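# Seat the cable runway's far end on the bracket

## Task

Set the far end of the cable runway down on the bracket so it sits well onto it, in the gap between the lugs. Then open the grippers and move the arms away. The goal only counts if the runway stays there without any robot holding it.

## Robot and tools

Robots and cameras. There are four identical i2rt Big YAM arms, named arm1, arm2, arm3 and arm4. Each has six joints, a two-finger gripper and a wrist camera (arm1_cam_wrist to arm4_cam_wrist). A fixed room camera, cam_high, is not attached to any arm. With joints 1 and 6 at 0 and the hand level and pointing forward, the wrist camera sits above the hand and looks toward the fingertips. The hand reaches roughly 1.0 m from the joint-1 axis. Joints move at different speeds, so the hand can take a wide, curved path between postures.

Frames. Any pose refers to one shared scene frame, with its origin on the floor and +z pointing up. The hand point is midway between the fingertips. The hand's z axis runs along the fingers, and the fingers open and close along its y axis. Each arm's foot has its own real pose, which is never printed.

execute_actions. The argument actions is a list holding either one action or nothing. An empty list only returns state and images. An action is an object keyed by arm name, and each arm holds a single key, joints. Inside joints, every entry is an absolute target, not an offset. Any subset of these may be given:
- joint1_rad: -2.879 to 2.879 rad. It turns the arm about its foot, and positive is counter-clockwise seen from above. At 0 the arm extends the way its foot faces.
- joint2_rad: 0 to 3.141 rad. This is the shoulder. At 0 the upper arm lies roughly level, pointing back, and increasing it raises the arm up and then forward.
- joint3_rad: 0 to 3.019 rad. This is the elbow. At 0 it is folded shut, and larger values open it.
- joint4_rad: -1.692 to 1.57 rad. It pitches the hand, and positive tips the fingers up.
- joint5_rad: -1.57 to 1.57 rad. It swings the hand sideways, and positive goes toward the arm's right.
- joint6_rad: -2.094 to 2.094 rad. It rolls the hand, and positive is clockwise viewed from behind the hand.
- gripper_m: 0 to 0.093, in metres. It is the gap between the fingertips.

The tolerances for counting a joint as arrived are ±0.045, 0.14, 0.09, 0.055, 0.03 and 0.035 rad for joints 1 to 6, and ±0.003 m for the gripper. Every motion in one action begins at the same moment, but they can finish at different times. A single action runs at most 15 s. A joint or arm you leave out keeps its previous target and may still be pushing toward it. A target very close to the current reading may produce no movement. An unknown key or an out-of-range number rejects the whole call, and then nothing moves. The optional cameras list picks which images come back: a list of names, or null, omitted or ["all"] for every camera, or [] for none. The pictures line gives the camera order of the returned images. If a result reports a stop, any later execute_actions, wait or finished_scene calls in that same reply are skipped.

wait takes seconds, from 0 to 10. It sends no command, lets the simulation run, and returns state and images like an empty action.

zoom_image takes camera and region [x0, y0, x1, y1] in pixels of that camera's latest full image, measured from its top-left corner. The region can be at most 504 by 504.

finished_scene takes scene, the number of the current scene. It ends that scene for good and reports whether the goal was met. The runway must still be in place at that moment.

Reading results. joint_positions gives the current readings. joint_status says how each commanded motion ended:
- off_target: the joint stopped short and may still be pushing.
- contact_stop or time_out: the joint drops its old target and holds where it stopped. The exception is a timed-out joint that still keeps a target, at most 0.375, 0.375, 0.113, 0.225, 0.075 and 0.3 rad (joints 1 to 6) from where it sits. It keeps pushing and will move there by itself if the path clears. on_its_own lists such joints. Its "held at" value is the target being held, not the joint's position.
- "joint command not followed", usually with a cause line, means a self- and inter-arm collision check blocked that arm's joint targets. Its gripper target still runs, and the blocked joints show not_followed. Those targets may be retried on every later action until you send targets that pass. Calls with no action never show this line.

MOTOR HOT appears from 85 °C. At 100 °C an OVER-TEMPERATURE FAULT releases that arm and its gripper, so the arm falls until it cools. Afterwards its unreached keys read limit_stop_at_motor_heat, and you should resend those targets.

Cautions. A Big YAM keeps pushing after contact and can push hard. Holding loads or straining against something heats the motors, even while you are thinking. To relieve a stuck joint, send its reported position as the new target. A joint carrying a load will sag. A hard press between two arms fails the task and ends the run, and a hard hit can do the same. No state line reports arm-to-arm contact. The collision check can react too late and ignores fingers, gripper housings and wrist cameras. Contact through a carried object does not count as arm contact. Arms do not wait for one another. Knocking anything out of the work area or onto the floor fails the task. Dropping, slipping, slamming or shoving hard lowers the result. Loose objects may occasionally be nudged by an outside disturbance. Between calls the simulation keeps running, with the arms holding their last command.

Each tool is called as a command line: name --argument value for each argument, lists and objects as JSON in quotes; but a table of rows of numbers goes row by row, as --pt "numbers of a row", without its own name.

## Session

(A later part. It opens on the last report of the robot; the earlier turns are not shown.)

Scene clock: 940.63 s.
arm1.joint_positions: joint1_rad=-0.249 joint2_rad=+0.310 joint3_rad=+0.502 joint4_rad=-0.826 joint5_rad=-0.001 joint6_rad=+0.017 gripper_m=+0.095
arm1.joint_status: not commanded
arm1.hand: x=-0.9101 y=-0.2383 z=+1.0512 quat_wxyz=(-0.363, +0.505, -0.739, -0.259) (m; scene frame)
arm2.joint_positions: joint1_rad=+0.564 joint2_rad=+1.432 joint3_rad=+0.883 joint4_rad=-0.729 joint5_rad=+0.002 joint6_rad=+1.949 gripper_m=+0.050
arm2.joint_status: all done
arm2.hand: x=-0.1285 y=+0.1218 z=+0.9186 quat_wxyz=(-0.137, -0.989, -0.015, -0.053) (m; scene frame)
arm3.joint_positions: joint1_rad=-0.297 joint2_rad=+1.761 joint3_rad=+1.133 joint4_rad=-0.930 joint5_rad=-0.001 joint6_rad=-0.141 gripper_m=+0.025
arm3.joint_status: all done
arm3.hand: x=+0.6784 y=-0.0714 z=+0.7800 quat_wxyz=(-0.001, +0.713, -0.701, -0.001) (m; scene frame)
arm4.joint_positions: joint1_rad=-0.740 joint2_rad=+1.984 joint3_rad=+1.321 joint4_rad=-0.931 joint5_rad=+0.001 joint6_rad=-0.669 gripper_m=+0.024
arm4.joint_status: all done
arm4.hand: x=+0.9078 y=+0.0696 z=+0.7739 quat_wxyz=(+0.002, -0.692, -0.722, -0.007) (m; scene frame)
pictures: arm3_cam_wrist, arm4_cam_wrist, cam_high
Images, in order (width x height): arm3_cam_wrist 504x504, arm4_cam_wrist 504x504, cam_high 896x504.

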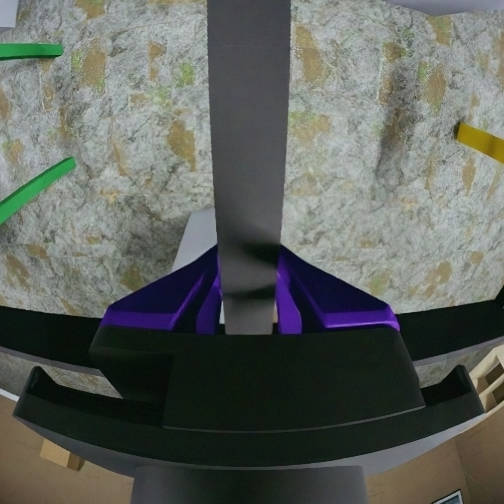

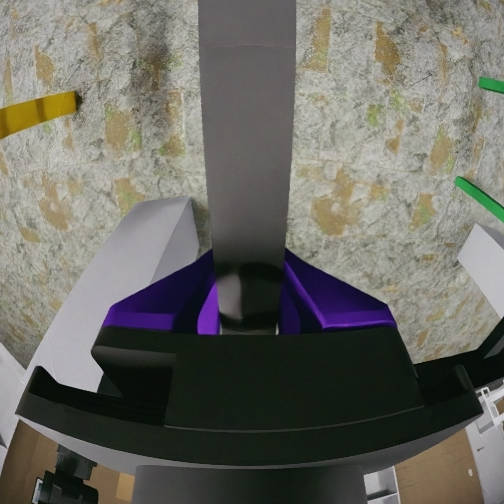

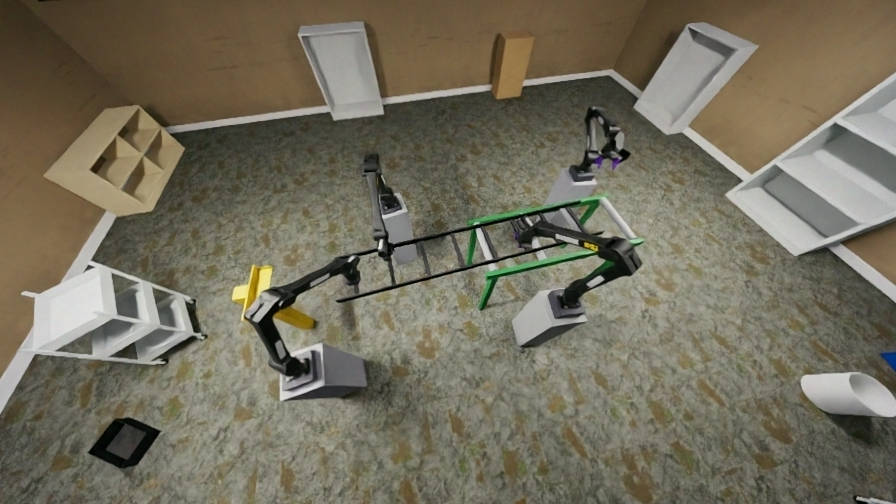

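execute_actions --actions '[{"arm2":{"joints":{"joint1_rad":1.1,"joint2_rad":0.9,"joint3_rad":0.7}},"arm3":{"joints":{"joint1_rad":-0.675,"joint2_rad":1.786,"joint3_rad":1.365,"joint4_rad":-1.0,"joint5_rad":0.0,"joint6_rad":-0.52}},"arm4":{"joints":{"joint1_rad":-0.374,"joint2_rad":1.773,"joint3_rad":1.153,"joint4_rad":-0.838,"joint5_rad":0.0,"joint6_rad":-0.275}}}]' --cameras '["arm3_cam_wrist","arm4_cam_wrist","cam_high"]'

Scene clock: 972.93 s.
arm1.joint_positions: joint1_rad=-0.249 joint2_rad=+0.310 joint3_rad=+0.502 joint4_rad=-0.826 joint5_rad=-0.001 joint6_rad=+0.017 gripper_m=+0.095
arm1.joint_status: not commanded
arm1.hand: x=-0.9101 y=-0.2383 z=+1.0512 quat_wxyz=(-0.363, +0.505, -0.739, -0.259) (m; scene frame)
arm2.joint_positions: joint1_rad=+1.098 joint2_rad=+0.892 joint3_rad=+0.698 joint4_rad=-0.732 joint5_rad=+0.000 joint6_rad=+1.949 gripper_m=+0.050
arm2.joint_status: all done
arm2.hand: x=-0.0086 y=+0.3088 z=+1.0348 quat_wxyz=(-0.251, -0.911, -0.265, -0.192) (m; scene frame)
arm3.joint_positions: joint1_rad=-0.673 joint2_rad=+1.859 joint3_rad=+1.286 joint4_rad=-1.010 joint5_rad=+0.003 joint6_rad=-0.501 gripper_m=+0.025
arm3.joint_status: all done
arm3.hand: x=+0.8661 y=-0.0905 z=+0.7826 quat_wxyz=(+0.008, +0.708, -0.706, +0.007) (m; scene frame)
arm4.joint_positions: joint1_rad=-0.381 joint2_rad=+1.856 joint3_rad=+1.110 joint4_rad=-0.831 joint5_rad=+0.001 joint6_rad=-0.293 gripper_m=+0.024
arm4.joint_status: all done
arm4.hand: x=+1.0945 y=+0.0444 z=+0.7735 quat_wxyz=(+0.002, -0.698, -0.716, +0.002) (m; scene frame)
pictures: arm3_cam_wrist, arm4_cam_wrist, cam_high
Images, in order (width x height): arm3_cam_wrist 504x504, arm4_cam_wrist 504x504, cam_high 896x504.

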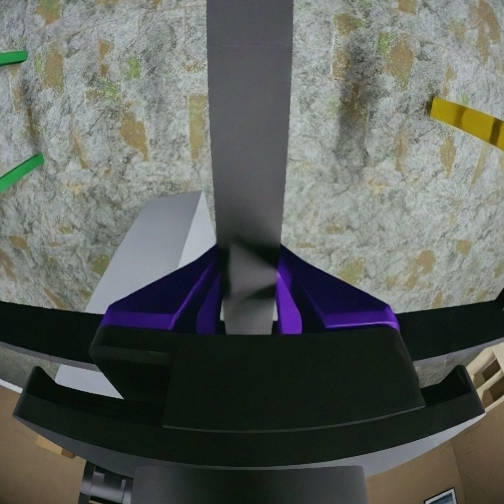

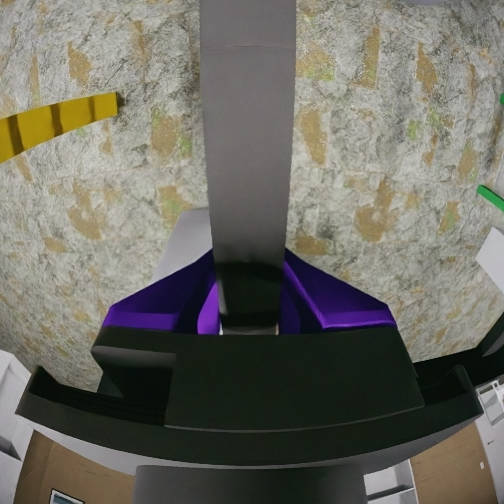

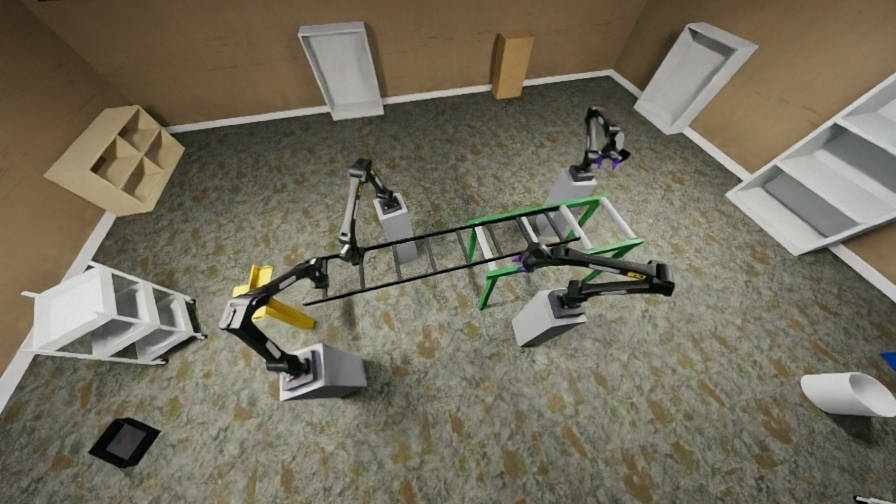

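execute_actions --actions '[{"arm3":{"joints":{"joint1_rad":-0.965,"joint2_rad":2.004,"joint3_rad":1.825,"joint4_rad":-1.165,"joint5_rad":0.0,"joint6_rad":-0.80}},"arm4":{"joints":{"joint1_rad":0.062,"joint2_rad":1.712,"joint3_rad":1.203,"joint4_rad":-0.86,"joint5_rad":0.0,"joint6_rad":0.167}}}]' --cameras '["arm3_cam_wrist","arm4_cam_wrist","cam_high"]'

Scene clock: 999.63 s.
arm1.joint_positions: joint1_rad=-0.249 joint2_rad=+0.310 joint3_rad=+0.502 joint4_rad=-0.826 joint5_rad=-0.001 joint6_rad=+0.017 gripper_m=+0.095
arm1.joint_status: not commanded
arm1.hand: x=-0.9101 y=-0.2383 z=+1.0512 quat_wxyz=(-0.363, +0.505, -0.739, -0.259) (m; scene frame)
arm2.joint_positions: joint1_rad=+1.098 joint2_rad=+0.892 joint3_rad=+0.698 joint4_rad=-0.732 joint5_rad=+0.000 joint6_rad=+1.949 gripper_m=+0.050
arm2.joint_status: not commanded
arm2.hand: x=-0.0086 y=+0.3088 z=+1.0348 quat_wxyz=(-0.251, -0.911, -0.265, -0.192) (m; scene frame)
arm3.joint_positions: joint1_rad=-0.984 joint2_rad=+2.107 joint3_rad=+1.744 joint4_rad=-1.189 joint5_rad=+0.011 joint6_rad=-0.798 gripper_m=+0.025
arm3.joint_status: all done
arm3.hand: x=+1.0821 y=-0.1034 z=+0.8017 quat_wxyz=(-0.007, +0.703, -0.711, +0.009) (m; scene frame)
arm4.joint_positions: joint1_rad=+0.073 joint2_rad=+1.822 joint3_rad=+1.128 joint4_rad=-0.864 joint5_rad=-0.011 joint6_rad=+0.168 gripper_m=+0.024
arm4.joint_status: all done
arm4.hand: x=+1.3099 y=+0.0300 z=+0.7932 quat_wxyz=(-0.009, -0.700, -0.714, +0.004) (m; scene frame)
pictures: arm3_cam_wrist, arm4_cam_wrist, cam_high
Images, in order (width x height): arm3_cam_wrist 504x504, arm4_cam_wrist 504x504, cam_high 896x504.

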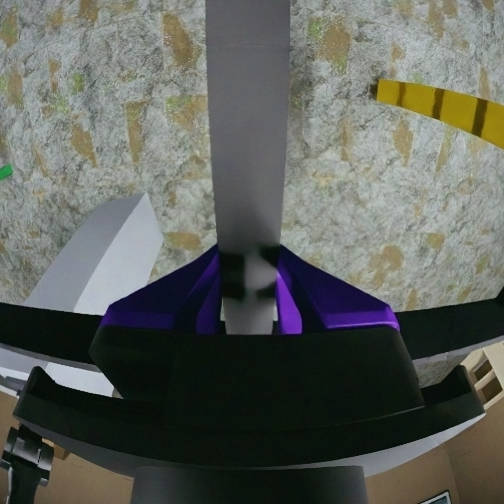

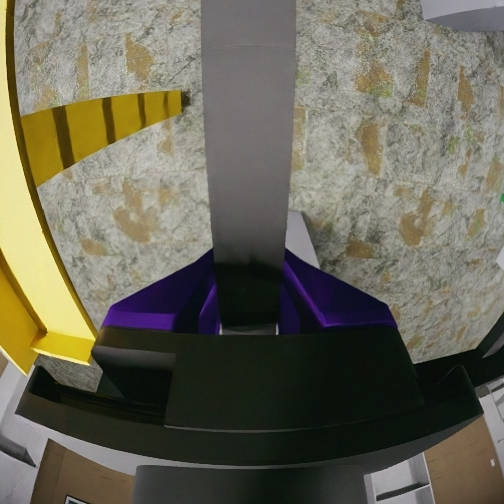

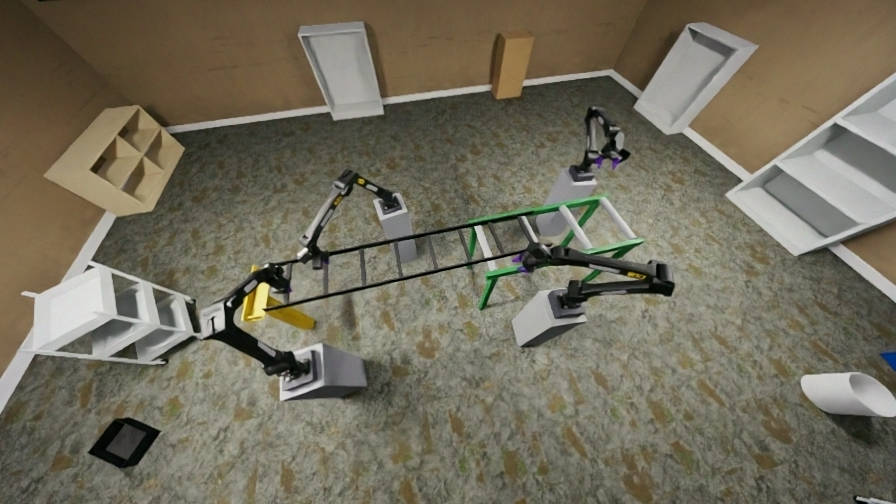

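zoom_image --camera "cam_high" --region '[210, 240, 330, 340]'

zoom_image --camera "arm4_cam_wrist" --region '[0, 270, 160, 430]'

Region (210, 240, 330, 340) of cam_high's 896x504 image, scaled by 4.200, with more detail than that image has.

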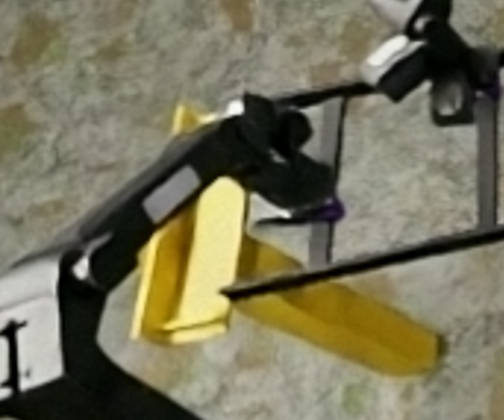

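Region (0, 270, 160, 430) of arm4_cam_wrist's 504x504 image, scaled by 3.150, with more detail than that image has.

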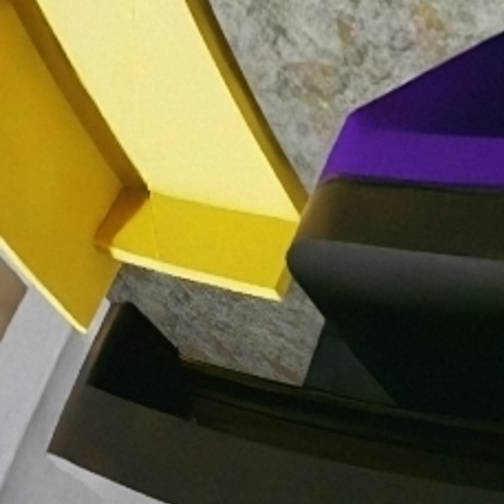

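zoom_image --camera "arm4_cam_wrist" --region '[70, 330, 150, 410]'

zoom_image --camera "arm4_cam_wrist" --region '[384, 300, 504, 420]'

Region (70, 330, 150, 410) of arm4_cam_wrist's 504x504 image, scaled by 6.300, with more detail than that image has.

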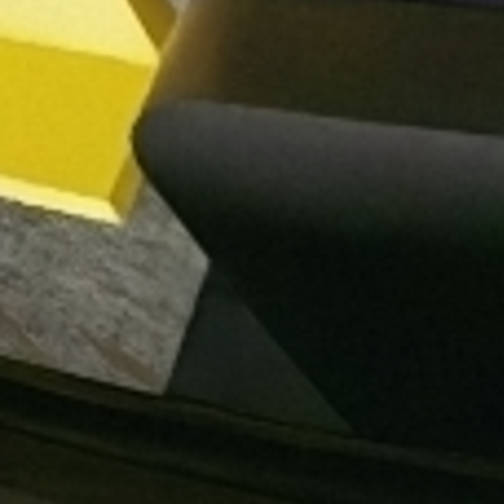

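Region (384, 300, 504, 420) of arm4_cam_wrist's 504x504 image, scaled by 4.200, with more detail than that image has.

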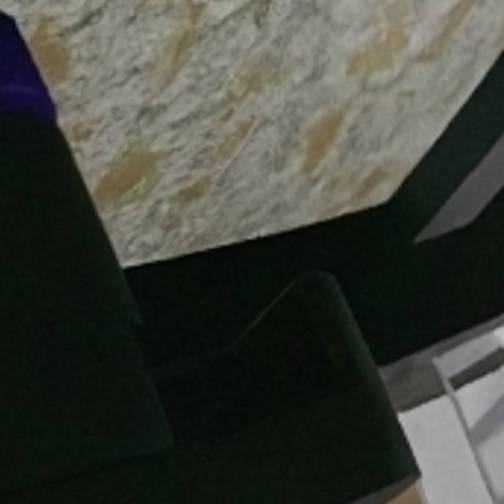

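execute_actions --actions '[{"arm3":{"joints":{"joint1_rad":-1.066,"joint2_rad":2.197,"joint3_rad":2.15,"joint4_rad":-1.335,"joint5_rad":0.0,"joint6_rad":-0.905}},"arm4":{"joints":{"joint1_rad":0.235,"joint2_rad":1.757,"joint3_rad":1.312,"joint4_rad":-0.915,"joint5_rad":0.0,"joint6_rad":0.345}}}]' --cameras '["arm3_cam_wrist","arm4_cam_wrist","cam_high"]'

Scene clock: 1102.73 s.
arm1.joint_positions: joint1_rad=-0.249 joint2_rad=+0.310 joint3_rad=+0.502 joint4_rad=-0.826 joint5_rad=-0.001 joint6_rad=+0.017 gripper_m=+0.095
arm1.joint_status: not commanded
arm1.hand: x=-0.9101 y=-0.2383 z=+1.0512 quat_wxyz=(-0.363, +0.505, -0.739, -0.259) (m; scene frame)
arm2.joint_positions: joint1_rad=+1.098 joint2_rad=+0.892 joint3_rad=+0.698 joint4_rad=-0.732 joint5_rad=+0.000 joint6_rad=+1.949 gripper_m=+0.050
arm2.joint_status: not commanded
arm2.hand: x=-0.0086 y=+0.3088 z=+1.0348 quat_wxyz=(-0.251, -0.911, -0.265, -0.192) (m; scene frame)
arm3.joint_positions: joint1_rad=-1.081 joint2_rad=+2.288 joint3_rad=+2.050 joint4_rad=-1.301 joint5_rad=+0.000 joint6_rad=-0.897 gripper_m=+0.025
arm3.joint_status: joint3_rad time_out (moved +0.306 of +0.406); the others done
arm3.on_its_own: joint3_rad reads +2.050 and still pushes toward +2.150 since a time_out
arm3.hand: x=+1.1723 y=-0.1083 z=+0.7975 quat_wxyz=(-0.013, +0.703, -0.711, +0.005) (m; scene frame)
arm4.joint_positions: joint1_rad=+0.251 joint2_rad=+1.880 joint3_rad=+1.212 joint4_rad=-0.888 joint5_rad=-0.007 joint6_rad=+0.347 gripper_m=+0.024
arm4.joint_status: joint3_rad time_out (moved +0.084 of +0.184); the others done
arm4.on_its_own: joint3_rad reads +1.212 and still pushes toward +1.312 since a time_out
arm4.hand: x=+1.4007 y=+0.0283 z=+0.7902 quat_wxyz=(-0.008, -0.701, -0.713, +0.004) (m; scene frame)
pictures: arm3_cam_wrist, arm4_cam_wrist, cam_high
Images, in order (width x height): arm3_cam_wrist 504x504, arm4_cam_wrist 504x504, cam_high 896x504.

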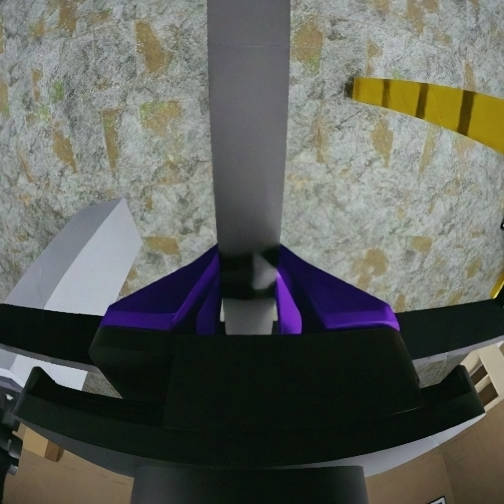

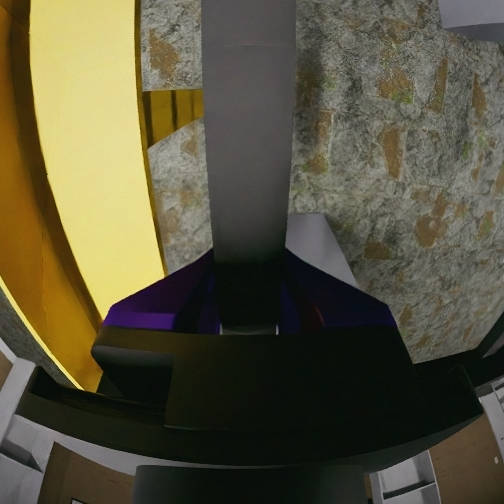

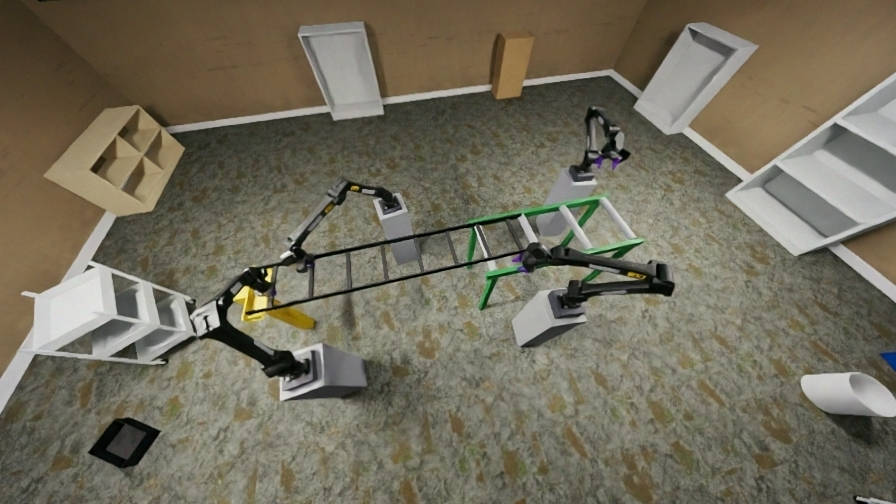

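zoom_image --camera "cam_high" --region '[215, 245, 315, 335]'

zoom_image --camera "arm3_cam_wrist" --region '[424, 200, 504, 380]'

Region (215, 245, 315, 335) of cam_high's 896x504 image, scaled by 5.040, with more detail than that image has; it fills the top 454 rows of this view, and the rest is white.

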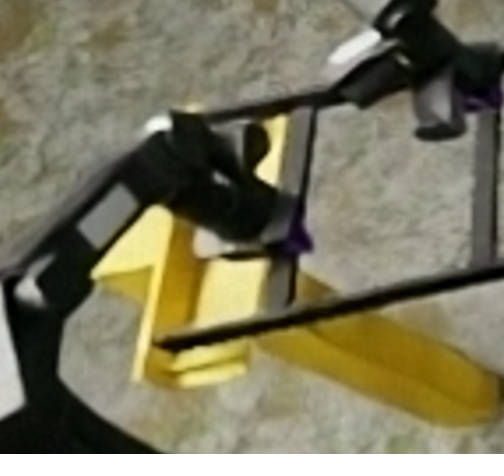

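Region (424, 200, 504, 380) of arm3_cam_wrist's 504x504 image, scaled by 2.800, with more detail than that image has.

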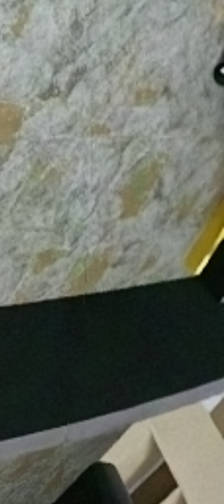

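execute_actions --actions '[{"arm3":{"joints":{"joint1_rad":-1.084,"joint2_rad":2.228,"joint3_rad":2.07,"joint4_rad":-1.255,"joint5_rad":0.0,"joint6_rad":-0.9}},"arm4":{"joints":{"joint1_rad":0.246,"joint2_rad":1.826,"joint3_rad":1.29,"joint4_rad":-0.832,"joint5_rad":0.0,"joint6_rad":0.345}}}]' --cameras '["arm3_cam_wrist","arm4_cam_wrist","cam_high"]'

Scene clock: 1143.60 s.
arm1.joint_positions: joint1_rad=-0.249 joint2_rad=+0.310 joint3_rad=+0.502 joint4_rad=-0.826 joint5_rad=-0.001 joint6_rad=+0.017 gripper_m=+0.095
arm1.joint_status: not commanded
arm1.hand: x=-0.9101 y=-0.2383 z=+1.0512 quat_wxyz=(-0.363, +0.505, -0.739, -0.259) (m; scene frame)
arm2.joint_positions: joint1_rad=+1.098 joint2_rad=+0.892 joint3_rad=+0.698 joint4_rad=-0.732 joint5_rad=+0.000 joint6_rad=+1.949 gripper_m=+0.050
arm2.joint_status: not commanded
arm2.hand: x=-0.0086 y=+0.3088 z=+1.0348 quat_wxyz=(-0.251, -0.911, -0.265, -0.192) (m; scene frame)
arm3.joint_positions: joint1_rad=-1.082 joint2_rad=+2.305 joint3_rad=+2.037 joint4_rad=-1.282 joint5_rad=-0.005 joint6_rad=-0.897 gripper_m=+0.025
arm3.joint_status: all done
arm3.hand: x=+1.1712 y=-0.1094 z=+0.7808 quat_wxyz=(-0.008, +0.703, -0.711, +0.002) (m; scene frame)
arm4.joint_positions: joint1_rad=+0.251 joint2_rad=+1.924 joint3_rad=+1.212 joint4_rad=-0.855 joint5_rad=+0.003 joint6_rad=+0.347 gripper_m=+0.024
arm4.joint_status: all done
arm4.hand: x=+1.3993 y=+0.0261 z=+0.7691 quat_wxyz=(-0.001, -0.701, -0.713, +0.007) (m; scene frame)
pictures: arm3_cam_wrist, arm4_cam_wrist, cam_high
Images, in order (width x height): arm3_cam_wrist 504x504, arm4_cam_wrist 504x504, cam_high 896x504.

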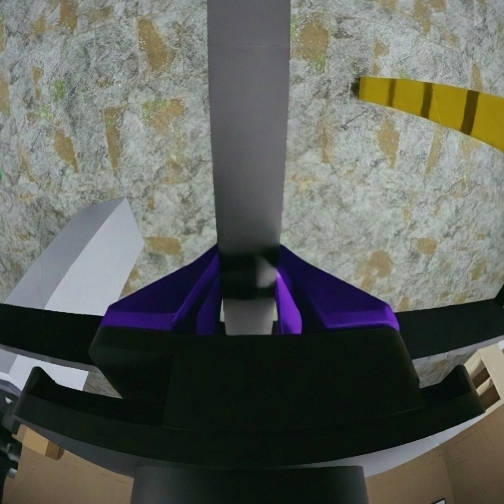

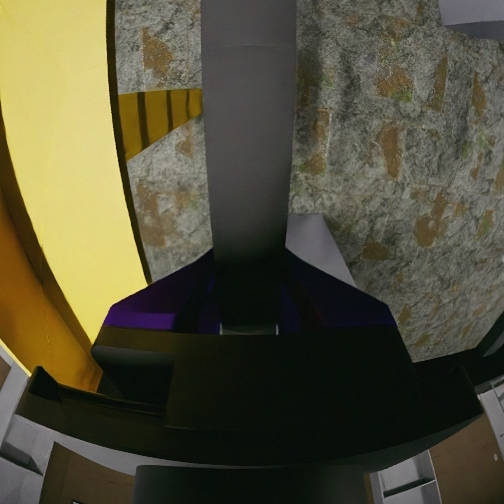

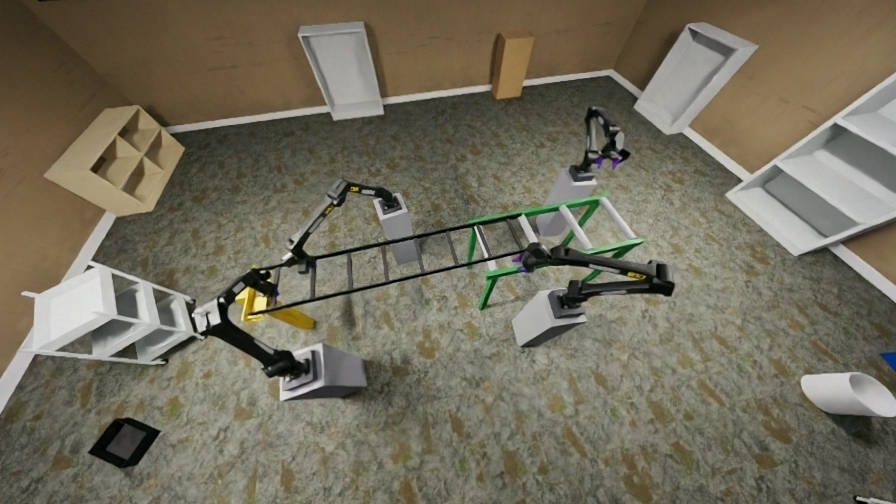

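zoom_image --camera "arm4_cam_wrist" --region '[0, 40, 160, 200]'

zoom_image --camera "cam_high" --region '[225, 260, 295, 330]'

Region (0, 40, 160, 200) of arm4_cam_wrist's 504x504 image, scaled by 3.150, with more detail than that image has.

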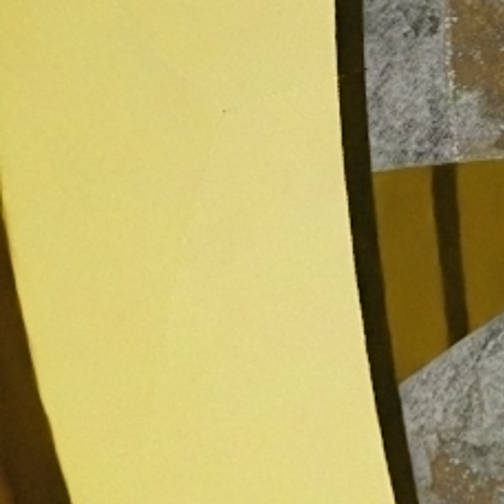

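Region (225, 260, 295, 330) of cam_high's 896x504 image, scaled by 7.200, with more detail than that image has.

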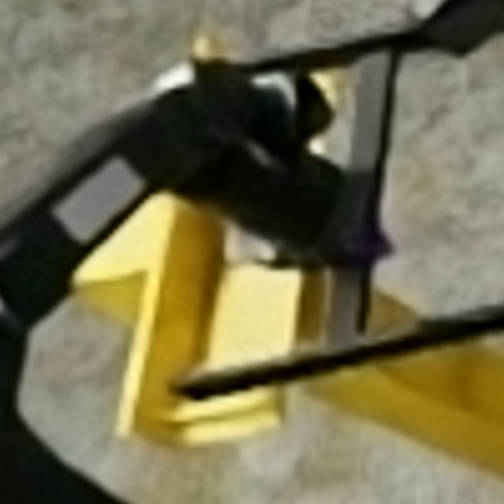

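execute_actions --actions '[{"arm3":{"joints":{"joint2_rad":2.30,"joint3_rad":2.045,"joint4_rad":-1.265}},"arm4":{"joints":{"joint2_rad":1.915,"joint3_rad":1.235,"joint4_rad":-0.84}}}]' --cameras '["arm4_cam_wrist","cam_high"]'

Scene clock: 1176.70 s.
arm1.joint_positions: joint1_rad=-0.249 joint2_rad=+0.310 joint3_rad=+0.502 joint4_rad=-0.826 joint5_rad=-0.001 joint6_rad=+0.017 gripper_m=+0.095
arm1.joint_status: not commanded
arm1.hand: x=-0.9101 y=-0.2383 z=+1.0512 quat_wxyz=(-0.363, +0.505, -0.739, -0.259) (m; scene frame)
arm2.joint_positions: joint1_rad=+1.098 joint2_rad=+0.892 joint3_rad=+0.698 joint4_rad=-0.732 joint5_rad=+0.000 joint6_rad=+1.949 gripper_m=+0.050
arm2.joint_status: not commanded
arm2.hand: x=-0.0086 y=+0.3088 z=+1.0348 quat_wxyz=(-0.251, -0.911, -0.265, -0.192) (m; scene frame)
arm3.joint_positions: joint1_rad=-1.082 joint2_rad=+2.318 joint3_rad=+2.032 joint4_rad=-1.278 joint5_rad=-0.007 joint6_rad=-0.897 gripper_m=+0.025
arm3.joint_status: all done
arm3.hand: x=+1.1692 y=-0.1106 z=+0.7705 quat_wxyz=(-0.001, +0.703, -0.711, +0.001) (m; scene frame)
arm4.joint_positions: joint1_rad=+0.250 joint2_rad=+1.947 joint3_rad=+1.212 joint4_rad=-0.848 joint5_rad=+0.006 joint6_rad=+0.347 gripper_m=+0.024
arm4.joint_status: all done
arm4.hand: x=+1.3974 y=+0.0277 z=+0.7582 quat_wxyz=(+0.006, -0.701, -0.713, +0.005) (m; scene frame)
pictures: arm4_cam_wrist, cam_high
Images, in order (width x height): arm4_cam_wrist 504x504, cam_high 896x504.

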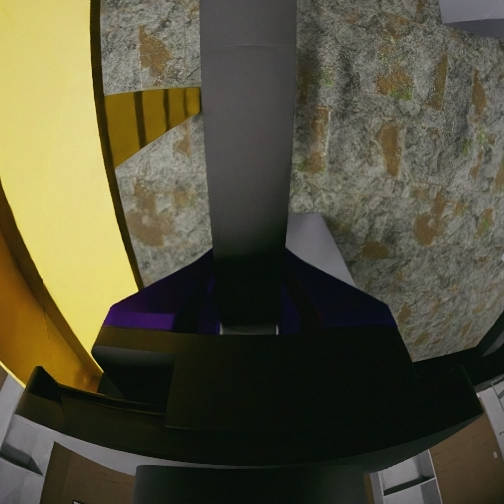

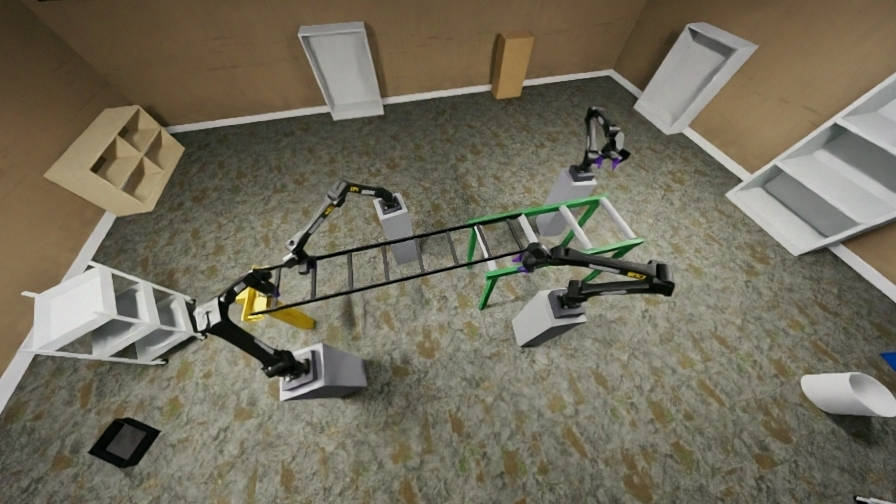

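zoom_image --camera "cam_high" --region '[230, 290, 280, 330]'

zoom_image --camera "arm4_cam_wrist" --region '[0, 280, 140, 420]'

Region (230, 290, 280, 330) of cam_high's 896x504 image, scaled by 10.080, with more detail than that image has; it fills the top 403 rows of this view, and the rest is white.

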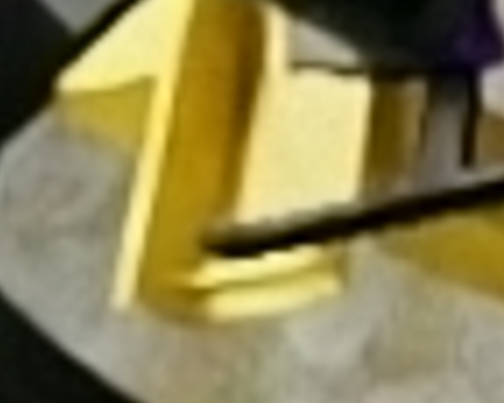

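Region (0, 280, 140, 420) of arm4_cam_wrist's 504x504 image, scaled by 3.600, with more detail than that image has.

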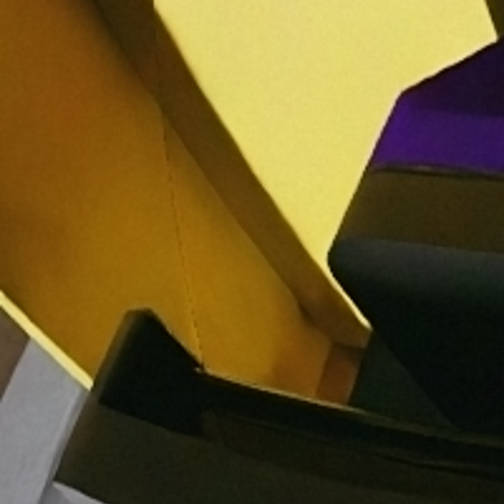

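execute_actions --actions '[{"arm3":{"joints":{"joint2_rad":2.29,"gripper_m":0.065}},"arm4":{"joints":{"joint2_rad":1.905,"gripper_m":0.052}}}]' --cameras '["arm3_cam_wrist","arm4_cam_wrist"]'

Scene clock: 1213.20 s.
arm1.joint_positions: joint1_rad=-0.249 joint2_rad=+0.310 joint3_rad=+0.502 joint4_rad=-0.826 joint5_rad=-0.001 joint6_rad=+0.017 gripper_m=+0.095
arm1.joint_status: not commanded
arm1.hand: x=-0.9101 y=-0.2383 z=+1.0512 quat_wxyz=(-0.363, +0.505, -0.739, -0.259) (m; scene frame)
arm2.joint_positions: joint1_rad=+1.098 joint2_rad=+0.892 joint3_rad=+0.698 joint4_rad=-0.732 joint5_rad=+0.000 joint6_rad=+1.949 gripper_m=+0.050
arm2.joint_status: not commanded
arm2.hand: x=-0.0086 y=+0.3088 z=+1.0348 quat_wxyz=(-0.251, -0.911, -0.265, -0.192) (m; scene frame)
arm3.joint_positions: joint1_rad=-1.082 joint2_rad=+2.293 joint3_rad=+2.032 joint4_rad=-1.277 joint5_rad=-0.004 joint6_rad=-0.897 gripper_m=+0.065
arm3.joint_status: all done
arm3.hand: x=+1.1719 y=-0.1089 z=+0.7873 quat_wxyz=(-0.014, +0.703, -0.711, +0.004) (m; scene frame)
arm4.joint_positions: joint1_rad=+0.250 joint2_rad=+1.926 joint3_rad=+1.212 joint4_rad=-0.848 joint5_rad=+0.003 joint6_rad=+0.347 gripper_m=+0.052
arm4.joint_status: all done
arm4.hand: x=+1.3992 y=+0.0246 z=+0.7682 quat_wxyz=(-0.004, -0.701, -0.713, +0.008) (m; scene frame)
pictures: arm3_cam_wrist, arm4_cam_wrist
Images, in order (width x height): arm3_cam_wrist 504x504, arm4_cam_wrist 504x504.

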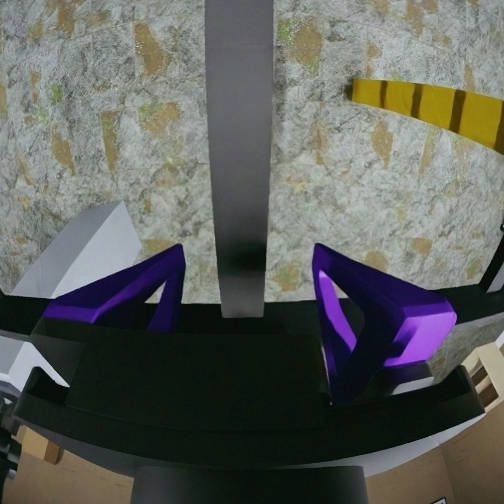

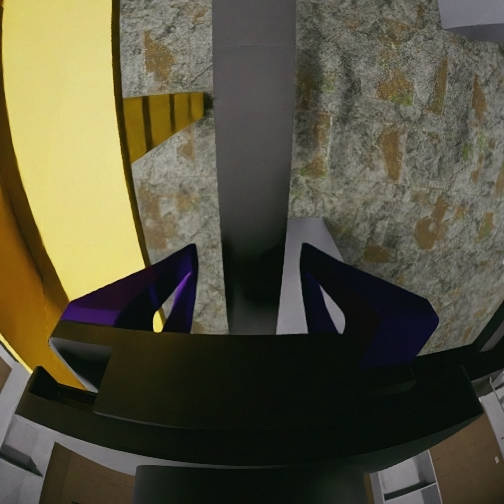

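execute_actions --actions '[{"arm3":{"joints":{"joint2_rad":1.65,"joint4_rad":-1.6}},"arm4":{"joints":{"joint2_rad":1.25,"joint4_rad":-1.45}}}]'

Scene clock: 1218.70 s.
arm1.joint_positions: joint1_rad=-0.249 joint2_rad=+0.310 joint3_rad=+0.502 joint4_rad=-0.826 joint5_rad=-0.001 joint6_rad=+0.017 gripper_m=+0.095
arm1.joint_status: not commanded
arm1.hand: x=-0.9101 y=-0.2383 z=+1.0512 quat_wxyz=(-0.363, +0.505, -0.739, -0.259) (m; scene frame)
arm2.joint_positions: joint1_rad=+1.098 joint2_rad=+0.892 joint3_rad=+0.698 joint4_rad=-0.732 joint5_rad=+0.000 joint6_rad=+1.949 gripper_m=+0.050
arm2.joint_status: not commanded
arm2.hand: x=-0.0086 y=+0.3088 z=+1.0348 quat_wxyz=(-0.251, -0.911, -0.265, -0.192) (m; scene frame)
arm3.joint_positions: joint1_rad=-1.082 joint2_rad=+1.654 joint3_rad=+2.044 joint4_rad=-1.589 joint5_rad=-0.004 joint6_rad=-0.897 gripper_m=+0.065
arm3.joint_status: all done
arm3.hand: x=+1.0638 y=-0.1894 z=+1.1809 quat_wxyz=(-0.181, +0.692, -0.698, +0.023) (m; scene frame)
arm4.joint_positions: joint1_rad=+0.250 joint2_rad=+1.250 joint3_rad=+1.212 joint4_rad=-1.434 joint5_rad=+0.003 joint6_rad=+0.347 gripper_m=+0.052
arm4.joint_status: all done
arm4.hand: x=+1.3529 y=+0.1530 z=+1.0537 quat_wxyz=(-0.044, -0.700, -0.712, +0.027) (m; scene frame)
pictures: arm1_cam_wrist, arm2_cam_wrist, arm3_cam_wrist, arm4_cam_wrist, cam_high
Images, in order (width x height): arm1_cam_wrist 504x504, arm2_cam_wrist 504x504, arm3_cam_wrist 504x504, arm4_cam_wrist 504x504, cam_high 896x504.

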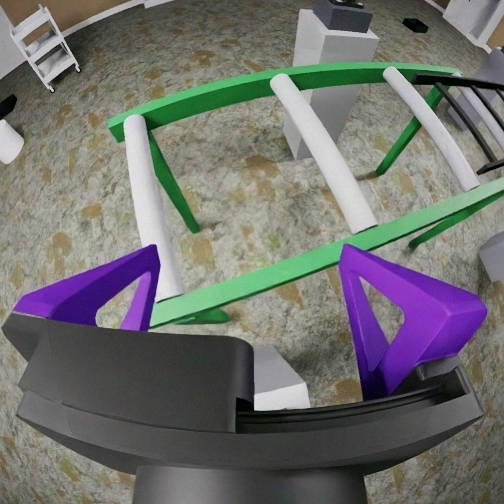

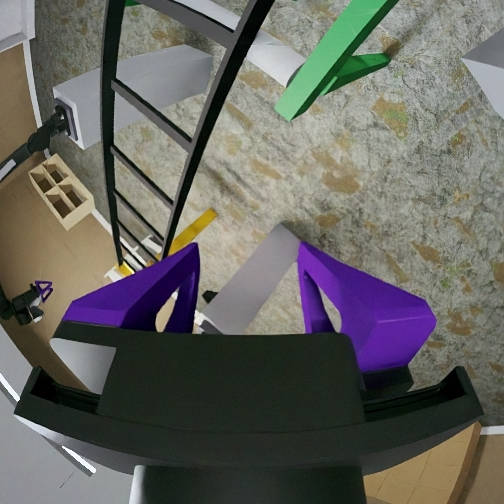

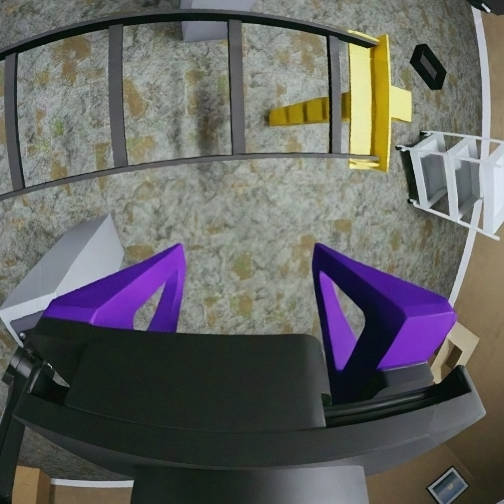

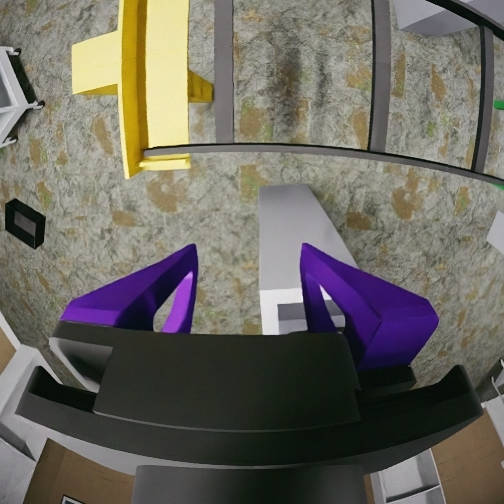

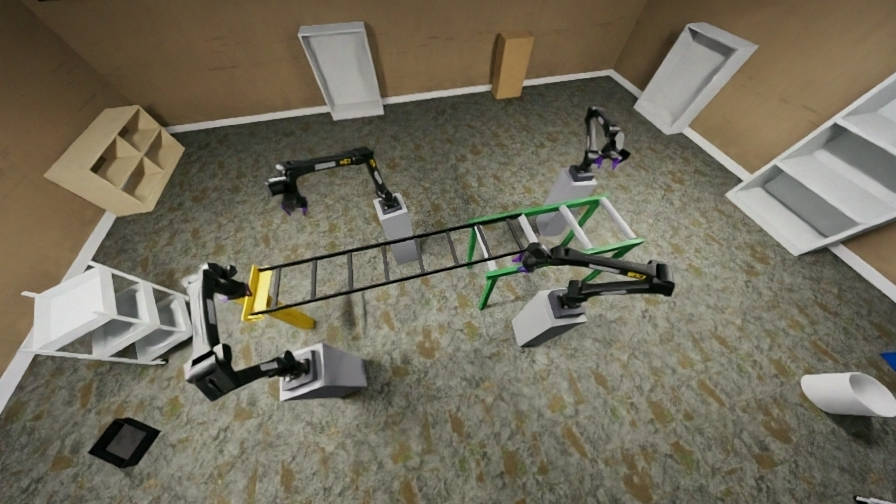

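zoom_image --camera "arm3_cam_wrist" --region '[310, 15, 430, 185]'

zoom_image --camera "arm4_cam_wrist" --region '[110, 120, 210, 190]'

Region (310, 15, 430, 185) of arm3_cam_wrist's 504x504 image, scaled by 2.965, with more detail than that image has; it fills the left 356 columns of this view, and the rest is white.

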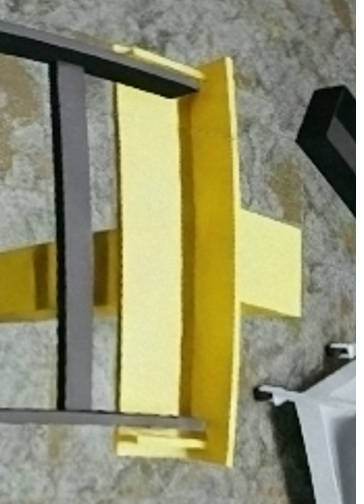

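Region (110, 120, 210, 190) of arm4_cam_wrist's 504x504 image, scaled by 5.040, with more detail than that image has; it fills the top 353 rows of this view, and the rest is white.

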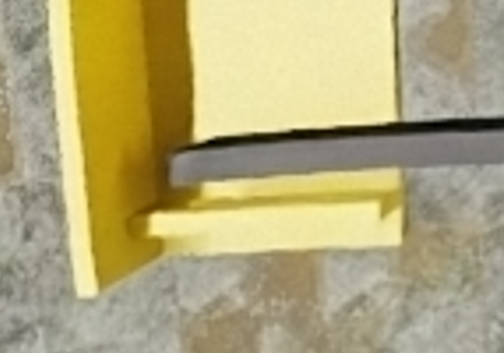

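finished_scene --scene 1

The scene is finished: the task was done.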